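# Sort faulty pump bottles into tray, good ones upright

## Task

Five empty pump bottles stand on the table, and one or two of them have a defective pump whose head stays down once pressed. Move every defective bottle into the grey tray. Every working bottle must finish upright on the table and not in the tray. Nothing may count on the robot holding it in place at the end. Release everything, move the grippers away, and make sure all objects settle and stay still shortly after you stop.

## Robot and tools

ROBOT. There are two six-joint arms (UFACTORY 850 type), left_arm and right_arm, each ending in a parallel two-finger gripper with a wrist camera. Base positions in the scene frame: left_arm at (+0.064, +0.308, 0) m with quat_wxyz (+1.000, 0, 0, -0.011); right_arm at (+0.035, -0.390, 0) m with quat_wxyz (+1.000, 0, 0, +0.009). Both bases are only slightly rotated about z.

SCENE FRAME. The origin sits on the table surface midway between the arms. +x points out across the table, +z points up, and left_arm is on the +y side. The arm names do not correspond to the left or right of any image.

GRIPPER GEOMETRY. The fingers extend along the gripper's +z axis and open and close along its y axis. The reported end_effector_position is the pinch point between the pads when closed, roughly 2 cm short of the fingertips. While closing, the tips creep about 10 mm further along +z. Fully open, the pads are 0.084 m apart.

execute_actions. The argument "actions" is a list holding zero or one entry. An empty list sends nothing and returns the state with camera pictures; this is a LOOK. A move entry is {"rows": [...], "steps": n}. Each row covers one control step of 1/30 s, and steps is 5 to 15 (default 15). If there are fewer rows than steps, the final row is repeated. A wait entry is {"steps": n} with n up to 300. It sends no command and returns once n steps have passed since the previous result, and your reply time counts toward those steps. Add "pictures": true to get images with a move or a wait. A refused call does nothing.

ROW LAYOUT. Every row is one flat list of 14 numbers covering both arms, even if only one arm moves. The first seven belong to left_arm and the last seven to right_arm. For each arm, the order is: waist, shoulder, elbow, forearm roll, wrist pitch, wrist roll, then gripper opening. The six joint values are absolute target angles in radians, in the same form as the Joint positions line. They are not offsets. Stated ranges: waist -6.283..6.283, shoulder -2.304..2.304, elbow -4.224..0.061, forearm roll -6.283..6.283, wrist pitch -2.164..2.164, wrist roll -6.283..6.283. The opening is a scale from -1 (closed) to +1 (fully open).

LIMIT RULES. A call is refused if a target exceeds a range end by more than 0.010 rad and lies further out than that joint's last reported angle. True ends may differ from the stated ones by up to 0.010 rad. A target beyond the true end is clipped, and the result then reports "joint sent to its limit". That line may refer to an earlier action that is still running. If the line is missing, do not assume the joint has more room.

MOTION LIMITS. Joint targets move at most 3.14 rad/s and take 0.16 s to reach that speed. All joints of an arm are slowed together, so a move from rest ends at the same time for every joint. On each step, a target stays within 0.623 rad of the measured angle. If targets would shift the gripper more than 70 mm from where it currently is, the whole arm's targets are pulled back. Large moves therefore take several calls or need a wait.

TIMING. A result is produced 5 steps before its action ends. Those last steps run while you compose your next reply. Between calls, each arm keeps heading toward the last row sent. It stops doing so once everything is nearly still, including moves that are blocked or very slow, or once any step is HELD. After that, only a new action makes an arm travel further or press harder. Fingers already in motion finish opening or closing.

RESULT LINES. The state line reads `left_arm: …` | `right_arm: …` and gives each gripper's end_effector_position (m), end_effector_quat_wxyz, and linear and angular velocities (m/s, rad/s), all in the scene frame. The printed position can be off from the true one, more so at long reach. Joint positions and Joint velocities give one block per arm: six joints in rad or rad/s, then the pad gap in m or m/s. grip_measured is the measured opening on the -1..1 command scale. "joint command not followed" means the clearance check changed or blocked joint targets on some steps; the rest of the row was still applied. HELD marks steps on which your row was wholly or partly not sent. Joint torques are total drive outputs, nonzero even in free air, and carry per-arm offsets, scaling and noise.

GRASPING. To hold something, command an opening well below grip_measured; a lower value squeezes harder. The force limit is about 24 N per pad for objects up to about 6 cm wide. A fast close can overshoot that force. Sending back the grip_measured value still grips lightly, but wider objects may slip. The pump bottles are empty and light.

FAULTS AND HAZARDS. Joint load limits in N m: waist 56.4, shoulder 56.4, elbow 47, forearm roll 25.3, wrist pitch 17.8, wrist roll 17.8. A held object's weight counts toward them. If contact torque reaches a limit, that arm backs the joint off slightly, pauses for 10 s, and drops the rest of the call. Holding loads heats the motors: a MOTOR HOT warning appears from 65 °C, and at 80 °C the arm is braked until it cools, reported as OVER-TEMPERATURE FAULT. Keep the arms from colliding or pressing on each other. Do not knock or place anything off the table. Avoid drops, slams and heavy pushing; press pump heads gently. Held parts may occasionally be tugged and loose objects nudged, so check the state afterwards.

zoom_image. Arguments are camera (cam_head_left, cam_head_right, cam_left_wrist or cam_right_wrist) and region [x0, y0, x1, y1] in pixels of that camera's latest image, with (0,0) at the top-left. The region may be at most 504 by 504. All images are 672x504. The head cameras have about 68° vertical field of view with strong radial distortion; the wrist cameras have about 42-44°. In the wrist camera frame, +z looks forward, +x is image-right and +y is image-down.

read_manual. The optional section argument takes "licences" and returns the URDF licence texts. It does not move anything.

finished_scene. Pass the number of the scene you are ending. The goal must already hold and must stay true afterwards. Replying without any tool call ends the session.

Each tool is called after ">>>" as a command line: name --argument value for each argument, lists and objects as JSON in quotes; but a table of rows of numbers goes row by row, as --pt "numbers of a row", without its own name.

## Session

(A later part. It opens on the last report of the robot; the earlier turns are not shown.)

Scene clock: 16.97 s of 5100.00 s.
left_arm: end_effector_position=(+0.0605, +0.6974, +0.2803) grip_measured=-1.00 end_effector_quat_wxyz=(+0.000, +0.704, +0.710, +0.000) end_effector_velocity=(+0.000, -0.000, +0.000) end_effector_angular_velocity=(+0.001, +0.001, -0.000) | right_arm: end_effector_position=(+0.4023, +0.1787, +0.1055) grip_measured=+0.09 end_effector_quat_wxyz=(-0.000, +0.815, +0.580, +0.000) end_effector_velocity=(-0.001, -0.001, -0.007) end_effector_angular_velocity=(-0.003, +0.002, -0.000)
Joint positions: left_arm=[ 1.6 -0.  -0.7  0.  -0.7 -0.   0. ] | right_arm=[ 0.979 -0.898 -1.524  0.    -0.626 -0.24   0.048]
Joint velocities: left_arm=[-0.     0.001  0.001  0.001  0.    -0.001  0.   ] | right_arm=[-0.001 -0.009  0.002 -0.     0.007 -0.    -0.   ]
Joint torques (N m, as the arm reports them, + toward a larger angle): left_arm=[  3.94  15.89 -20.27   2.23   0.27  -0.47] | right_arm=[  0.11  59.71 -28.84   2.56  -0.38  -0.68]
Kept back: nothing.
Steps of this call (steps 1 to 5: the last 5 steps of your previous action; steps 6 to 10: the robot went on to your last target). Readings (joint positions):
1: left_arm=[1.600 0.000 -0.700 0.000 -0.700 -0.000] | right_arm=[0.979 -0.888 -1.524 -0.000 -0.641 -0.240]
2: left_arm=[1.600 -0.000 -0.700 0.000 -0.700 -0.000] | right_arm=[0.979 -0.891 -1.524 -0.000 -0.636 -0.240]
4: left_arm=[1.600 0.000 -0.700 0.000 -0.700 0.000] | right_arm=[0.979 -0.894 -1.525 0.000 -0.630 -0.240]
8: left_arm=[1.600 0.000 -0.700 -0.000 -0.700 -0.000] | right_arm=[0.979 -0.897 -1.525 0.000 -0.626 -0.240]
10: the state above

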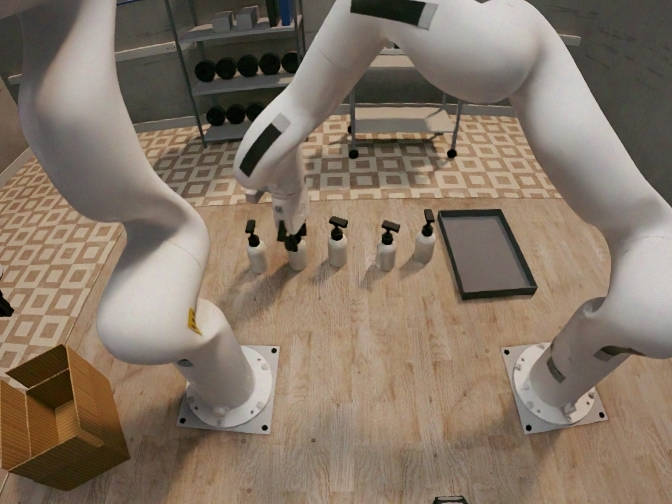

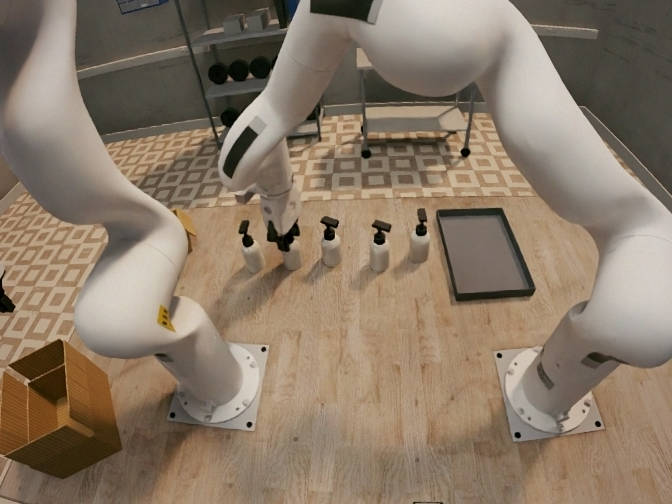

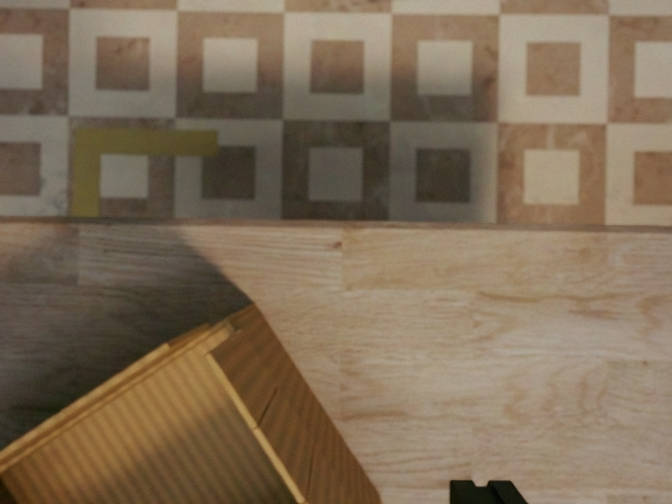

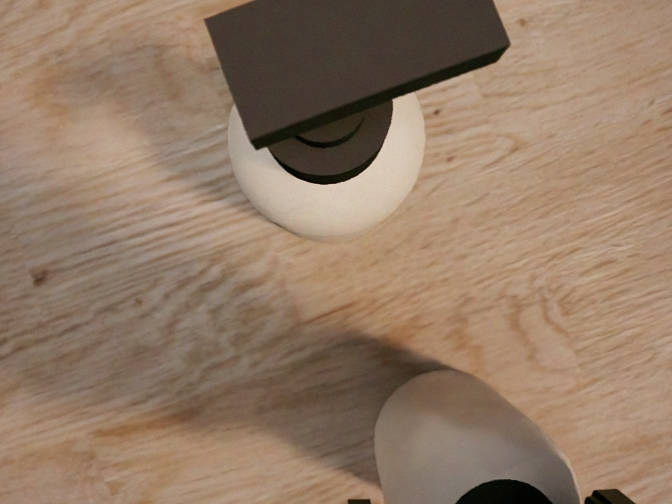

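>>> execute_actions --actions '[{"rows":[[1.6,0,-0.7,0,-0.7,0,-1,0.979,-0.897,-1.524,0,-0.625,-0.24,-0.3],[1.6,0,-0.7,0,-0.7,0,-1,0.979,-0.897,-1.524,0,-0.625,-0.24,-0.3],[1.6,0,-0.7,0,-0.7,0,-1,0.979,-0.897,-1.524,0,-0.625,-0.24,-0.3],[1.6,0,-0.7,0,-0.7,0,-1,0.979,-0.897,-1.524,0,-0.625,-0.24,-1]],"steps":15}]'

>>> execute_actions --actions '[{"rows":[[1.6,0,-0.7,0,-0.7,0,-1,0.979,-0.64,-1.57,0,-0.93,-0.24,-1]],"steps":15}]'

>>> execute_actions --actions '[{"rows":[[1.6,0,-0.7,0,-0.7,0,-1,0.6,-0.3,-1.15,0,-0.85,-0.3,-1]],"steps":15}]'

>>> execute_actions --actions '[{"steps":10}]'

>>> execute_actions --actions '[{"rows":[[1.6,0,-0.7,0,-0.7,0,-1,0.161,-0.07,-0.796,0,-0.726,-0.4,-1]],"steps":15}]'

>>> execute_actions --actions '[{"steps":12}]' --pictures true

Scene clock: 17.70 s of 5100.00 s.
left_arm: end_effector_position=(+0.0605, +0.6974, +0.2803) grip_measured=-1.00 end_effector_quat_wxyz=(+0.000, +0.704, +0.710, +0.000) end_effector_velocity=(+0.000, -0.001, -0.001) end_effector_angular_velocity=(-0.003, +0.000, -0.001) | right_arm: end_effector_position=(+0.4024, +0.1787, +0.1058) grip_measured=-0.38 end_effector_quat_wxyz=(-0.000, +0.815, +0.580, +0.001) end_effector_velocity=(-0.000, +0.001, +0.001) end_effector_angular_velocity=(+0.000, -0.001, +0.002)
Joint positions: left_arm=[ 1.6  0.  -0.7 -0.  -0.7 -0.   0. ] | right_arm=[ 0.979 -0.897 -1.524  0.    -0.625 -0.24   0.027]
Joint velocities: left_arm=[-0.001 -0.002  0.001  0.    -0.001 -0.     0.   ] | right_arm=[ 0.001  0.001 -0.001 -0.002 -0.001  0.     0.   ]
Joint torques (N m, as the arm reports them, + toward a larger angle): left_arm=[ -0.94  13.73 -20.81   2.96   0.35  -0.38] | right_arm=[  1.29  58.55 -28.74   2.26  -0.4   -0.78]
Steps of this call (steps 1 to 12: the robot went on to your last target; steps 13 to 22: the first 10 steps of this action). Readings (joint positions):
13: left_arm=[1.600 -0.000 -0.700 0.000 -0.700 -0.000] | right_arm=[0.979 -0.899 -1.524 0.000 -0.625 -0.240]
14: left_arm=[1.600 0.000 -0.700 0.000 -0.700 0.000] | right_arm=[0.979 -0.899 -1.524 -0.000 -0.625 -0.240]
16: left_arm=[1.600 -0.000 -0.700 0.000 -0.700 -0.000] | right_arm=[0.979 -0.898 -1.524 -0.000 -0.625 -0.240]
20: left_arm=[1.600 -0.000 -0.700 0.000 -0.700 0.000] | right_arm=[0.979 -0.897 -1.524 0.000 -0.625 -0.240]
22: the state above

Scene clock: 18.20 s of 5100.00 s.
left_arm: end_effector_position=(+0.0605, +0.6974, +0.2803) grip_measured=-1.00 end_effector_quat_wxyz=(+0.000, +0.704, +0.710, +0.000) end_effector_velocity=(+0.000, +0.001, -0.000) end_effector_angular_velocity=(+0.003, -0.000, -0.000) | right_arm: end_effector_position=(+0.4022, +0.1785, +0.2170) grip_measured=-0.38 end_effector_quat_wxyz=(-0.000, +0.815, +0.580, +0.001) end_effector_velocity=(-0.020, -0.029, +0.438) end_effector_angular_velocity=(+0.006, -0.004, +0.001)
Joint positions: left_arm=[ 1.6 -0.  -0.7  0.  -0.7 -0.   0. ] | right_arm=[ 0.979 -0.749 -1.551  0.    -0.801 -0.24   0.027]
Joint velocities: left_arm=[-0.    -0.    -0.    -0.     0.003  0.     0.   ] | right_arm=[ 0.001  0.584 -0.106  0.    -0.682 -0.     0.   ]
Joint torques (N m, as the arm reports them, + toward a larger angle): left_arm=[  5.    11.59 -20.37   2.96   0.22  -0.13] | right_arm=[  1.12  55.35 -30.21   2.68  -0.47  -0.81]
Steps of this call (steps 1 to 5: the last 5 steps of your previous action; steps 6 to 15: the first 10 steps of this action). Readings (joint positions):
6: left_arm=[1.600 0.000 -0.700 0.000 -0.700 -0.000] | right_arm=[0.979 -0.897 -1.524 0.000 -0.625 -0.240]
7: left_arm=[1.600 -0.000 -0.700 -0.000 -0.700 0.000] | right_arm=[0.979 -0.895 -1.524 -0.000 -0.629 -0.240]
9: left_arm=[1.600 0.000 -0.700 -0.000 -0.700 -0.000] | right_arm=[0.979 -0.870 -1.526 -0.000 -0.664 -0.240]
13: left_arm=[1.600 0.000 -0.700 -0.000 -0.700 -0.000] | right_arm=[0.979 -0.787 -1.544 0.000 -0.755 -0.240]
15: the state above

Scene clock: 18.70 s of 5100.00 s.
left_arm: end_effector_position=(+0.0605, +0.6974, +0.2803) grip_measured=-1.00 end_effector_quat_wxyz=(+0.000, +0.704, +0.710, +0.000) end_effector_velocity=(+0.000, -0.000, +0.000) end_effector_angular_velocity=(-0.000, +0.000, -0.000) | right_arm: end_effector_position=(+0.4448, +0.0692, +0.3076) grip_measured=-0.38 end_effector_quat_wxyz=(+0.000, +0.851, +0.526, -0.000) end_effector_velocity=(+0.144, -0.410, +0.064) end_effector_angular_velocity=(-0.000, +0.000, -0.521)
Joint positions: left_arm=[ 1.6 -0.  -0.7 -0.  -0.7  0.   0. ] | right_arm=[ 0.824 -0.509 -1.396 -0.    -0.888 -0.265  0.027]
Joint velocities: left_arm=[-0.     0.     0.     0.    -0.001  0.     0.   ] | right_arm=[-0.618  0.571  0.674 -0.     0.103 -0.096  0.   ]
Joint torques (N m, as the arm reports them, + toward a larger angle): left_arm=[  4.75  13.12 -19.74   2.72   0.25  -0.4 ] | right_arm=[  2.64  47.41 -31.83   2.68  -0.39  -0.78]
Steps of this call (steps 1 to 5: the last 5 steps of your previous action; steps 6 to 15: the first 10 steps of this action). Readings (joint positions):
6: left_arm=[1.600 0.000 -0.700 0.000 -0.700 -0.000] | right_arm=[0.979 -0.654 -1.569 0.000 -0.910 -0.240]
7: left_arm=[1.600 -0.000 -0.700 0.000 -0.700 -0.000] | right_arm=[0.977 -0.648 -1.566 0.000 -0.914 -0.241]
9: left_arm=[1.600 0.000 -0.700 -0.000 -0.700 0.000] | right_arm=[0.949 -0.622 -1.531 0.000 -0.908 -0.245]
13: left_arm=[1.600 -0.000 -0.700 0.000 -0.700 0.000] | right_arm=[0.865 -0.546 -1.441 -0.000 -0.895 -0.258]
15: the state above

Scene clock: 19.03 s of 5100.00 s.
left_arm: end_effector_position=(+0.0605, +0.6974, +0.2803) grip_measured=-1.00 end_effector_quat_wxyz=(+0.000, +0.704, +0.710, +0.000) end_effector_velocity=(+0.000, -0.000, +0.000) end_effector_angular_velocity=(-0.000, -0.000, -0.000) | right_arm: end_effector_position=(+0.4707, -0.0637, +0.3231) grip_measured=-0.38 end_effector_quat_wxyz=(+0.000, +0.892, +0.452, +0.000) end_effector_velocity=(+0.011, -0.197, +0.018) end_effector_angular_velocity=(+0.007, -0.008, -0.255)
Joint positions: left_arm=[ 1.6 -0.  -0.7 -0.  -0.7 -0.   0. ] | right_arm=[ 0.624 -0.323 -1.178 -0.    -0.855 -0.296  0.027]
Joint velocities: left_arm=[-0.     0.     0.    -0.    -0.001  0.     0.   ] | right_arm=[-0.302  0.285  0.325  0.001  0.05  -0.047 -0.   ]
Joint torques (N m, as the arm reports them, + toward a larger angle): left_arm=[  0.37  10.91 -19.31   1.66   0.62  -0.16] | right_arm=[ 15.43  20.62 -35.53   3.24  -0.25  -0.9 ]
Kept back: nothing.
Steps of this call (steps 1 to 5: the last 5 steps of your previous action; steps 6 to 10: the robot went on to your last target). Readings (joint positions):
1: left_arm=[1.600 -0.000 -0.700 0.000 -0.700 0.000] | right_arm=[0.803 -0.489 -1.374 -0.000 -0.885 -0.268]
2: left_arm=[1.600 -0.000 -0.700 -0.000 -0.700 0.000] | right_arm=[0.783 -0.470 -1.351 -0.000 -0.881 -0.271]
4: left_arm=[1.600 -0.000 -0.700 0.000 -0.700 -0.000] | right_arm=[0.741 -0.431 -1.305 -0.000 -0.874 -0.278]
8: left_arm=[1.600 -0.000 -0.700 0.000 -0.700 0.000] | right_arm=[0.656 -0.352 -1.212 -0.000 -0.860 -0.291]
10: the state above

Scene clock: 19.37 s of 5100.00 s.
left_arm: end_effector_position=(+0.0605, +0.6974, +0.2803) grip_measured=-1.00 end_effector_quat_wxyz=(+0.000, +0.704, +0.710, +0.000) end_effector_velocity=(-0.000, +0.000, +0.001) end_effector_angular_velocity=(+0.002, +0.000, +0.001) | right_arm: end_effector_position=(+0.4795, -0.1832, +0.3107) grip_measured=-0.38 end_effector_quat_wxyz=(+0.000, +0.925, +0.379, -0.000) end_effector_velocity=(-0.021, -0.426, -0.054) end_effector_angular_velocity=(+0.001, +0.000, -0.600)
Joint positions: left_arm=[ 1.6 -0.  -0.7 -0.  -0.7 -0.   0. ] | right_arm=[ 0.417 -0.207 -1.004  0.    -0.797 -0.342  0.027]
Joint velocities: left_arm=[ 0.001  0.002 -0.     0.     0.    -0.001  0.   ] | right_arm=[-0.772  0.414  0.627  0.001  0.213 -0.173  0.   ]
Joint torques (N m, as the arm reports them, + toward a larger angle): left_arm=[  2.2   12.28 -20.04   1.64   0.14  -0.06] | right_arm=[  1.03  35.52 -30.6    2.78  -0.67  -0.76]
Steps of this call (steps 1 to 10: the first 10 steps of this action). Readings (joint positions):
1: left_arm=[1.600 0.000 -0.700 -0.000 -0.700 0.000] | right_arm=[0.616 -0.315 -1.169 -0.000 -0.853 -0.297]
2: left_arm=[1.600 -0.000 -0.700 0.000 -0.700 -0.000] | right_arm=[0.609 -0.310 -1.161 0.000 -0.851 -0.299]
4: left_arm=[1.600 0.000 -0.700 -0.000 -0.700 -0.000] | right_arm=[0.571 -0.289 -1.129 0.000 -0.839 -0.308]
8: left_arm=[1.600 0.000 -0.700 0.000 -0.700 -0.000] | right_arm=[0.468 -0.235 -1.046 0.000 -0.811 -0.331]
10: the state above

Scene clock: 19.77 s of 5100.00 s.
left_arm: end_effector_position=(+0.0605, +0.6974, +0.2803) grip_measured=-1.00 end_effector_quat_wxyz=(+0.000, +0.704, +0.710, +0.000) end_effector_velocity=(-0.000, +0.000, +0.000) end_effector_angular_velocity=(+0.002, +0.001, -0.002) | right_arm: end_effector_position=(+0.4528, -0.3093, +0.2906) grip_measured=-0.38 end_effector_quat_wxyz=(-0.000, +0.957, +0.290, -0.000) end_effector_velocity=(-0.019, -0.049, -0.012) end_effector_angular_velocity=(+0.001, -0.003, -0.078)
Joint positions: left_arm=[ 1.6  0.  -0.7 -0.  -0.7  0.   0. ] | right_arm=[ 0.172 -0.076 -0.805 -0.    -0.729 -0.398  0.027]
Joint velocities: left_arm=[-0.001  0.    -0.     0.002  0.001  0.     0.   ] | right_arm=[-0.105  0.056  0.09   0.001  0.037 -0.028 -0.   ]
Joint torques (N m, as the arm reports them, + toward a larger angle): left_arm=[  1.46  11.03 -18.79   2.19   0.08  -0.19] | right_arm=[  2.79  23.15 -31.57   2.63  -0.39  -0.67]
Kept back: nothing.
Steps of this call (steps 1 to 5: the last 5 steps of your previous action; steps 6 to 12: the robot went on to your last target). Readings (joint positions):
1: left_arm=[1.600 0.000 -0.700 -0.000 -0.700 0.000] | right_arm=[0.391 -0.193 -0.983 0.000 -0.790 -0.348]
2: left_arm=[1.600 -0.000 -0.700 -0.000 -0.700 -0.000] | right_arm=[0.365 -0.179 -0.962 0.000 -0.783 -0.354]
4: left_arm=[1.600 0.000 -0.700 -0.000 -0.700 -0.000] | right_arm=[0.312 -0.151 -0.919 -0.000 -0.768 -0.366]
8: left_arm=[1.600 -0.000 -0.700 -0.000 -0.700 -0.000] | right_arm=[0.209 -0.096 -0.835 -0.000 -0.740 -0.389]
12: the state above

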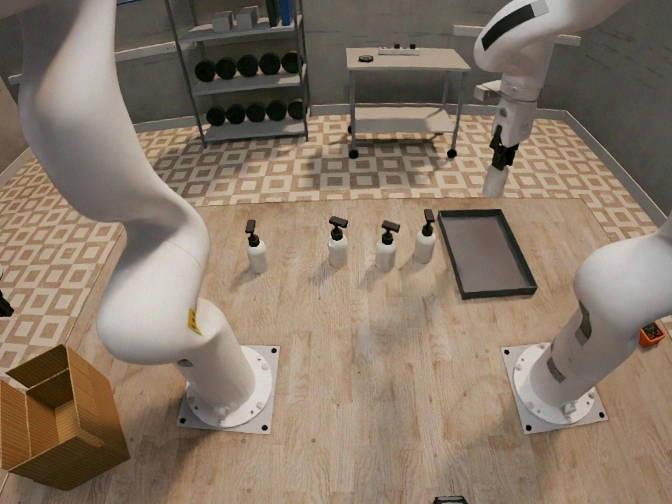

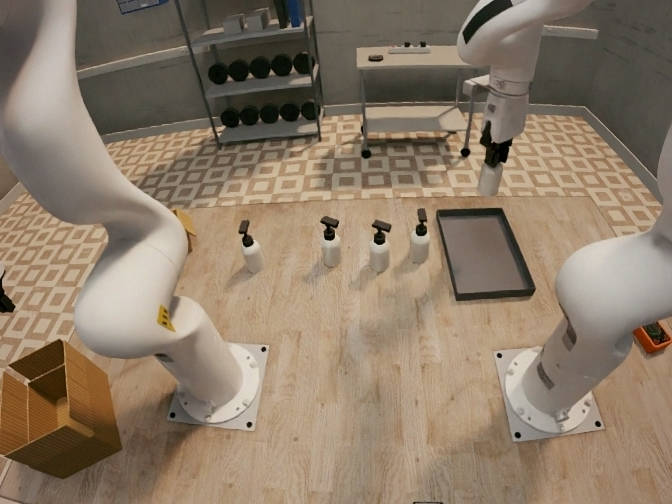

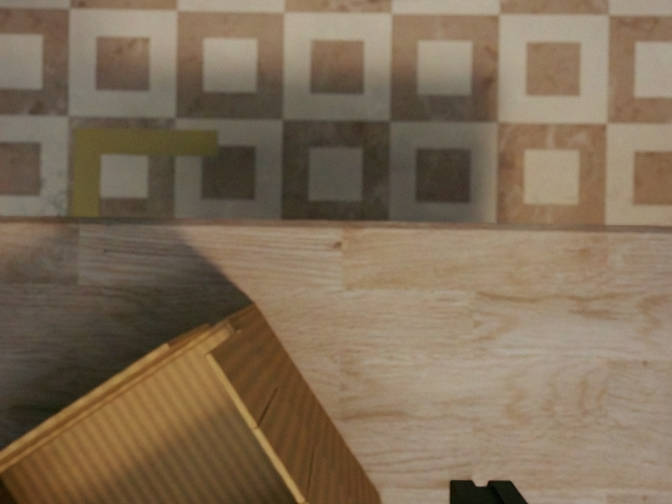

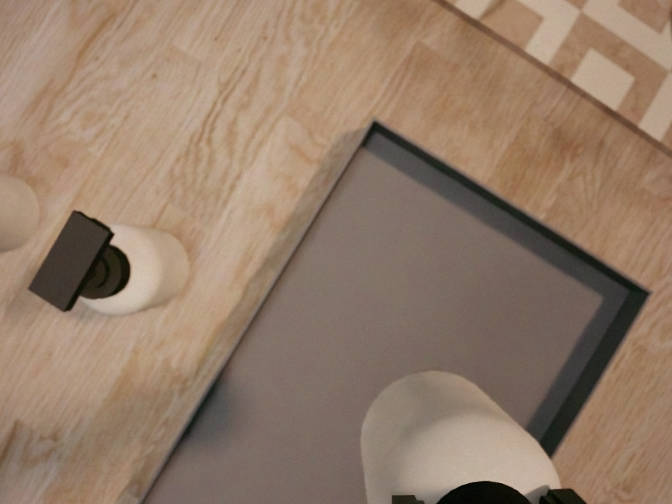

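Upright. Lower.

>>> execute_actions --actions '[{"rows":[[1.6,0,-0.7,0,-0.7,0,-1,0.161,-0.33,-0.715,0,-0.385,-0.4,-1]],"steps":15}]'

>>> execute_actions --actions '[{"rows":[[1.6,0,-0.7,0,-0.7,0,-1,0.161,-0.394,-0.703,0,-0.309,-0.4,-1]],"steps":15}]' --pictures true

Scene clock: 20.23 s of 5100.00 s.
left_arm: end_effector_position=(+0.0605, +0.6974, +0.2803) grip_measured=-1.00 end_effector_quat_wxyz=(+0.000, +0.704, +0.710, +0.000) end_effector_velocity=(-0.000, +0.001, +0.001) end_effector_angular_velocity=(+0.003, +0.001, -0.002) | right_arm: end_effector_position=(+0.4576, -0.3128, +0.1892) grip_measured=-0.38 end_effector_quat_wxyz=(-0.000, +0.958, +0.286, -0.000) end_effector_velocity=(-0.025, -0.008, -0.404) end_effector_angular_velocity=(-0.004, +0.019, -0.005)
Joint positions: left_arm=[ 1.6 -0.  -0.7 -0.  -0.7  0.   0. ] | right_arm=[ 0.162 -0.256 -0.739  0.    -0.484 -0.4    0.027]
Joint velocities: left_arm=[ 0.     0.002 -0.001  0.002  0.     0.001  0.   ] | right_arm=[-0.007 -0.755  0.242 -0.001  0.978 -0.001 -0.   ]
Joint torques (N m, as the arm reports them, + toward a larger angle): left_arm=[  3.47  10.4  -20.73   2.88   0.13  -0.21] | right_arm=[  0.75  36.59 -27.41   2.13  -0.37  -0.74]
Steps of this call (steps 1 to 4: the robot went on to your last target; steps 5 to 14: the first 10 steps of this action). Readings (joint positions):
5: left_arm=[1.600 0.000 -0.700 -0.000 -0.700 0.000] | right_arm=[0.164 -0.071 -0.798 0.000 -0.726 -0.400]
6: left_arm=[1.600 -0.000 -0.700 -0.000 -0.700 -0.000] | right_arm=[0.163 -0.073 -0.797 0.000 -0.723 -0.400]
8: left_arm=[1.600 -0.000 -0.700 -0.000 -0.700 0.000] | right_arm=[0.163 -0.099 -0.790 0.000 -0.684 -0.400]
12: left_arm=[1.600 0.000 -0.700 0.000 -0.700 -0.000] | right_arm=[0.162 -0.205 -0.755 0.000 -0.551 -0.400]
14: the state above

Scene clock: 20.73 s of 5100.00 s.
left_arm: end_effector_position=(+0.0605, +0.6974, +0.2803) grip_measured=-1.00 end_effector_quat_wxyz=(+0.000, +0.704, +0.710, +0.000) end_effector_velocity=(+0.000, +0.000, +0.001) end_effector_angular_velocity=(+0.001, -0.000, -0.001) | right_arm: end_effector_position=(+0.4511, -0.3143, +0.1213) grip_measured=-0.38 end_effector_quat_wxyz=(+0.000, +0.958, +0.286, -0.000) end_effector_velocity=(+0.003, +0.001, -0.015) end_effector_angular_velocity=(+0.003, -0.017, +0.000)
Joint positions: left_arm=[ 1.6 -0.  -0.7  0.  -0.7  0.   0. ] | right_arm=[ 0.161 -0.39  -0.704 -0.    -0.314 -0.4    0.027]
Joint velocities: left_arm=[-0.001  0.001 -0.    -0.    -0.001  0.     0.   ] | right_arm=[ 0.    -0.034  0.002 -0.     0.054  0.     0.   ]
Joint torques (N m, as the arm reports them, + toward a larger angle): left_arm=[  3.38  12.46 -21.55   1.71   0.12  -0.25] | right_arm=[  0.55  35.84 -22.65   2.31  -0.65  -0.66]
Steps of this call (steps 1 to 5: the last 5 steps of your previous action; steps 6 to 15: the first 10 steps of this action). Readings (joint positions):
6: left_arm=[1.600 0.000 -0.700 -0.000 -0.700 0.000] | right_arm=[0.161 -0.322 -0.717 -0.000 -0.396 -0.400]
7: left_arm=[1.600 -0.000 -0.700 0.000 -0.700 -0.000] | right_arm=[0.161 -0.326 -0.717 0.000 -0.389 -0.400]
9: left_arm=[1.600 0.000 -0.700 0.000 -0.700 -0.000] | right_arm=[0.161 -0.352 -0.712 0.000 -0.355 -0.400]
13: left_arm=[1.600 0.000 -0.700 -0.000 -0.700 -0.000] | right_arm=[0.161 -0.386 -0.704 -0.000 -0.319 -0.400]
15: the state above

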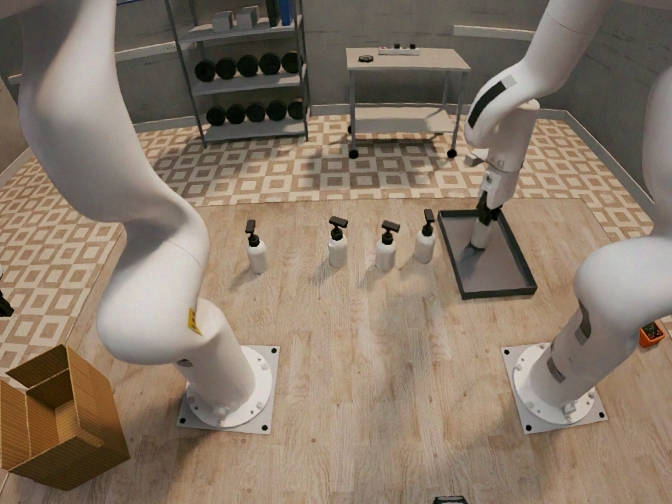

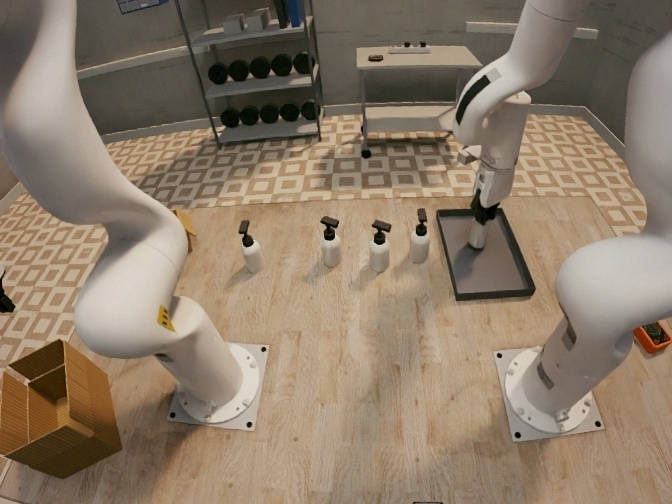

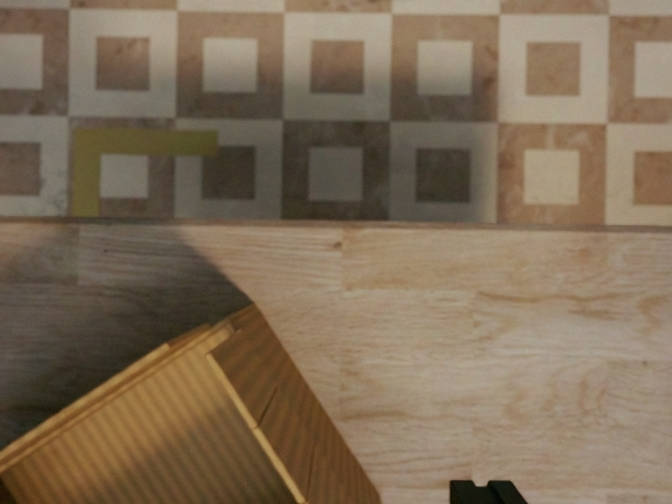

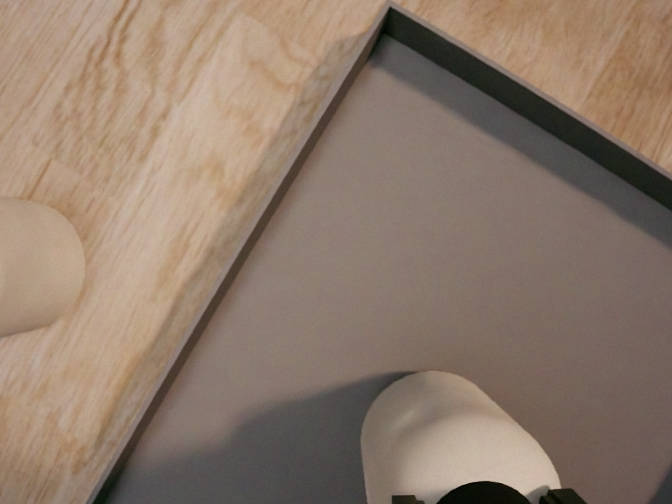

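>>> execute_actions --actions '[{"rows":[[1.6,0,-0.7,0,-0.7,0,-1,0.161,-0.408,-0.70,0,-0.292,-0.4,-1],[1.6,0,-0.7,0,-0.7,0,-1,0.161,-0.408,-0.70,0,-0.292,-0.4,-1],[1.6,0,-0.7,0,-0.7,0,-1,0.161,-0.408,-0.70,0,-0.292,-0.4,-1],[1.6,0,-0.7,0,-0.7,0,-1,0.161,-0.408,-0.70,0,-0.292,-0.4,-1],[1.6,0,-0.7,0,-0.7,0,-1,0.161,-0.408,-0.70,0,-0.292,-0.4,0.3]],"steps":15}]'

>>> execute_actions --actions '[{"rows":[[1.6,0,-0.7,0,-0.7,0,-1,0.161,-0.408,-0.70,0,-0.292,-0.4,0.3],[1.6,0,-0.7,0,-0.7,0,-1,0.161,-0.408,-0.70,0,-0.292,-0.4,0.3],[1.6,0,-0.7,0,-0.7,0,-1,0.161,-0.12,-0.78,0,-0.66,-0.4,0.3]],"steps":15}]'

>>> execute_actions --actions '[{"steps":20}]' --pictures true

Scene clock: 21.30 s of 5100.00 s.
left_arm: end_effector_position=(+0.0605, +0.6974, +0.2803) grip_measured=-1.00 end_effector_quat_wxyz=(+0.000, +0.704, +0.710, +0.000) end_effector_velocity=(-0.000, -0.000, -0.001) end_effector_angular_velocity=(-0.002, -0.000, +0.001) | right_arm: end_effector_position=(+0.4489, -0.3147, +0.1128) grip_measured=+0.29 end_effector_quat_wxyz=(-0.000, +0.958, +0.286, -0.001) end_effector_velocity=(+0.006, +0.001, -0.000) end_effector_angular_velocity=(+0.003, -0.017, +0.001)
Joint positions: left_arm=[ 1.6 -0.  -0.7 -0.  -0.7 -0.   0. ] | right_arm=[ 0.161 -0.408 -0.699 -0.    -0.295 -0.4    0.056]
Joint velocities: left_arm=[ 0.    -0.001  0.    -0.    -0.    -0.001  0.   ] | right_arm=[ 0.001 -0.004 -0.004  0.     0.016  0.     0.013]
Joint torques (N m, as the arm reports them, + toward a larger angle): left_arm=[  4.35  13.82 -20.33   2.43   0.31  -0.16] | right_arm=[  1.19  34.22 -21.35   2.16  -0.47  -0.74]
Steps of this call (steps 1 to 5: the last 5 steps of your previous action; steps 6 to 7: the robot went on to your last target; steps 8 to 17: the first 10 steps of this action). Readings (joint positions):
8: left_arm=[1.600 0.000 -0.700 -0.000 -0.700 0.000] | right_arm=[0.161 -0.393 -0.704 0.000 -0.306 -0.400]
9: left_arm=[1.600 -0.000 -0.700 0.000 -0.700 0.000] | right_arm=[0.161 -0.395 -0.704 0.000 -0.304 -0.400]
11: left_arm=[1.600 -0.000 -0.700 0.000 -0.700 0.000] | right_arm=[0.161 -0.402 -0.702 0.000 -0.297 -0.400]
15: left_arm=[1.600 0.000 -0.700 0.000 -0.700 0.000] | right_arm=[0.161 -0.407 -0.699 -0.000 -0.296 -0.400]
17: the state above

Scene clock: 21.80 s of 5100.00 s.
left_arm: end_effector_position=(+0.0605, +0.6974, +0.2803) grip_measured=-1.00 end_effector_quat_wxyz=(+0.000, +0.704, +0.710, +0.000) end_effector_velocity=(-0.000, -0.001, -0.000) end_effector_angular_velocity=(-0.001, +0.001, -0.002) | right_arm: end_effector_position=(+0.4593, -0.3128, +0.1841) grip_measured=+0.29 end_effector_quat_wxyz=(+0.000, +0.958, +0.286, +0.001) end_effector_velocity=(+0.018, +0.003, +0.410) end_effector_angular_velocity=(+0.001, -0.005, -0.000)
Joint positions: left_arm=[ 1.6 -0.  -0.7  0.  -0.7 -0.   0. ] | right_arm=[ 0.161 -0.268 -0.739  0.    -0.47  -0.4    0.056]
Joint velocities: left_arm=[-0.001  0.     0.001  0.002 -0.001 -0.001  0.   ] | right_arm=[-0.001  0.787 -0.218 -0.    -1.    -0.001 -0.   ]
Joint torques (N m, as the arm reports them, + toward a larger angle): left_arm=[  2.14  12.03 -21.36   2.93   0.27  -0.42] | right_arm=[  0.69  31.72 -24.56   2.2   -0.43  -0.71]
Steps of this call (steps 1 to 5: the last 5 steps of your previous action; steps 6 to 15: the first 10 steps of this action). Readings (joint positions):
6: left_arm=[1.600 -0.000 -0.700 0.000 -0.700 0.000] | right_arm=[0.161 -0.408 -0.700 -0.000 -0.293 -0.400]
7: left_arm=[1.600 0.000 -0.700 -0.000 -0.700 0.000] | right_arm=[0.161 -0.408 -0.700 -0.000 -0.292 -0.400]
9: left_arm=[1.600 -0.000 -0.700 -0.000 -0.700 -0.000] | right_arm=[0.161 -0.406 -0.700 -0.000 -0.296 -0.400]
13: left_arm=[1.600 -0.000 -0.700 -0.000 -0.700 -0.000] | right_arm=[0.161 -0.322 -0.724 -0.000 -0.403 -0.400]
15: the state above

Scene clock: 22.47 s of 5100.00 s.
left_arm: end_effector_position=(+0.0605, +0.6974, +0.2803) grip_measured=-1.00 end_effector_quat_wxyz=(+0.000, +0.704, +0.710, +0.000) end_effector_velocity=(+0.000, +0.000, +0.000) end_effector_angular_velocity=(+0.000, +0.000, -0.002) | right_arm: end_effector_position=(+0.4549, -0.3136, +0.2619) grip_measured=+0.29 end_effector_quat_wxyz=(-0.000, +0.958, +0.286, -0.000) end_effector_velocity=(+0.000, +0.000, +0.002) end_effector_angular_velocity=(+0.000, -0.002, -0.000)
Joint positions: left_arm=[ 1.6 -0.  -0.7 -0.  -0.7 -0.   0. ] | right_arm=[ 0.161 -0.12  -0.78  -0.    -0.66  -0.4    0.056]
Joint velocities: left_arm=[-0.001 -0.    -0.001  0.    -0.001  0.001  0.   ] | right_arm=[ 0.     0.004 -0.001 -0.    -0.003  0.    -0.   ]
Joint torques (N m, as the arm reports them, + toward a larger angle): left_arm=[  2.22  10.85 -20.78   1.89   0.37  -0.29] | right_arm=[  1.11  27.13 -29.15   2.65  -0.4   -0.68]
Kept back: nothing.
Steps of this call (steps 1 to 5: the last 5 steps of your previous action; steps 6 to 20: the robot went on to your last target). Readings (joint positions):
1: left_arm=[1.600 -0.000 -0.700 0.000 -0.700 -0.000] | right_arm=[0.161 -0.242 -0.747 0.000 -0.503 -0.400]
2: left_arm=[1.600 -0.000 -0.700 0.000 -0.700 -0.000] | right_arm=[0.161 -0.216 -0.754 0.000 -0.537 -0.400]
4: left_arm=[1.600 0.000 -0.700 -0.000 -0.700 0.000] | right_arm=[0.161 -0.167 -0.767 0.000 -0.598 -0.400]
8: left_arm=[1.600 -0.000 -0.700 0.000 -0.700 -0.000] | right_arm=[0.161 -0.130 -0.777 0.000 -0.646 -0.400]
20: the state above

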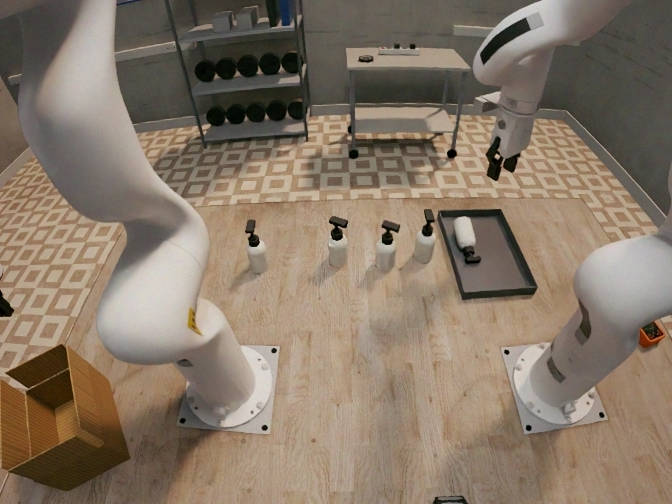

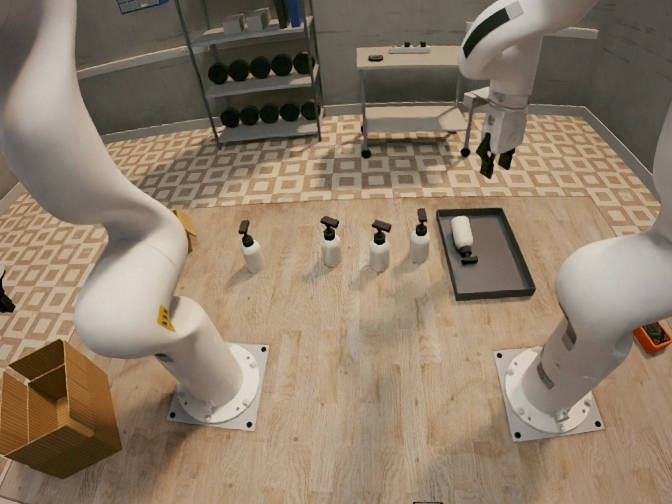

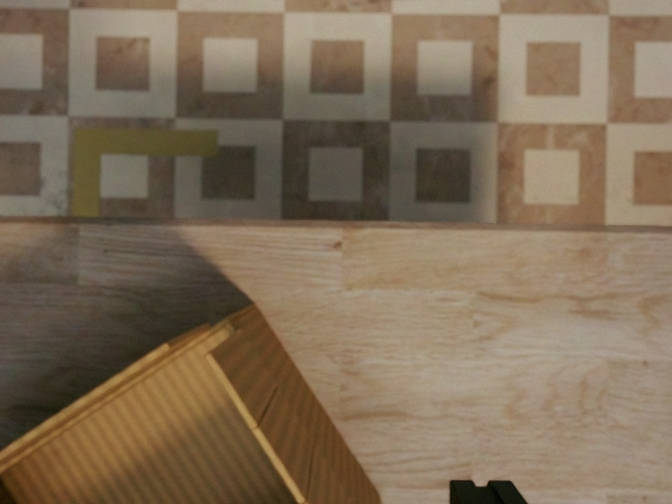

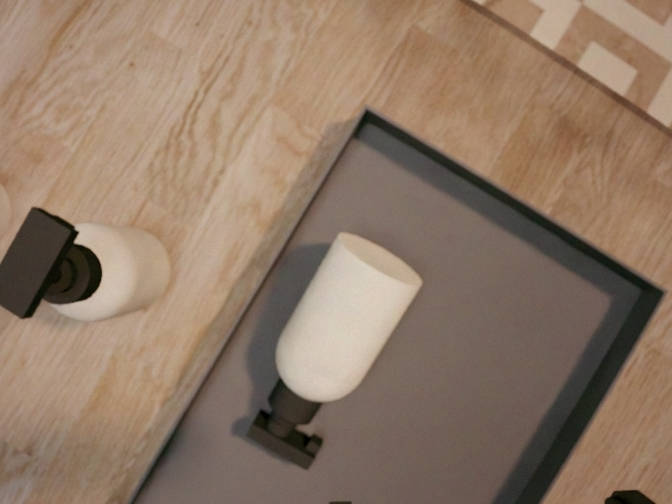

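>>> finished_scene --scene 2

The scene is finished: the task was done.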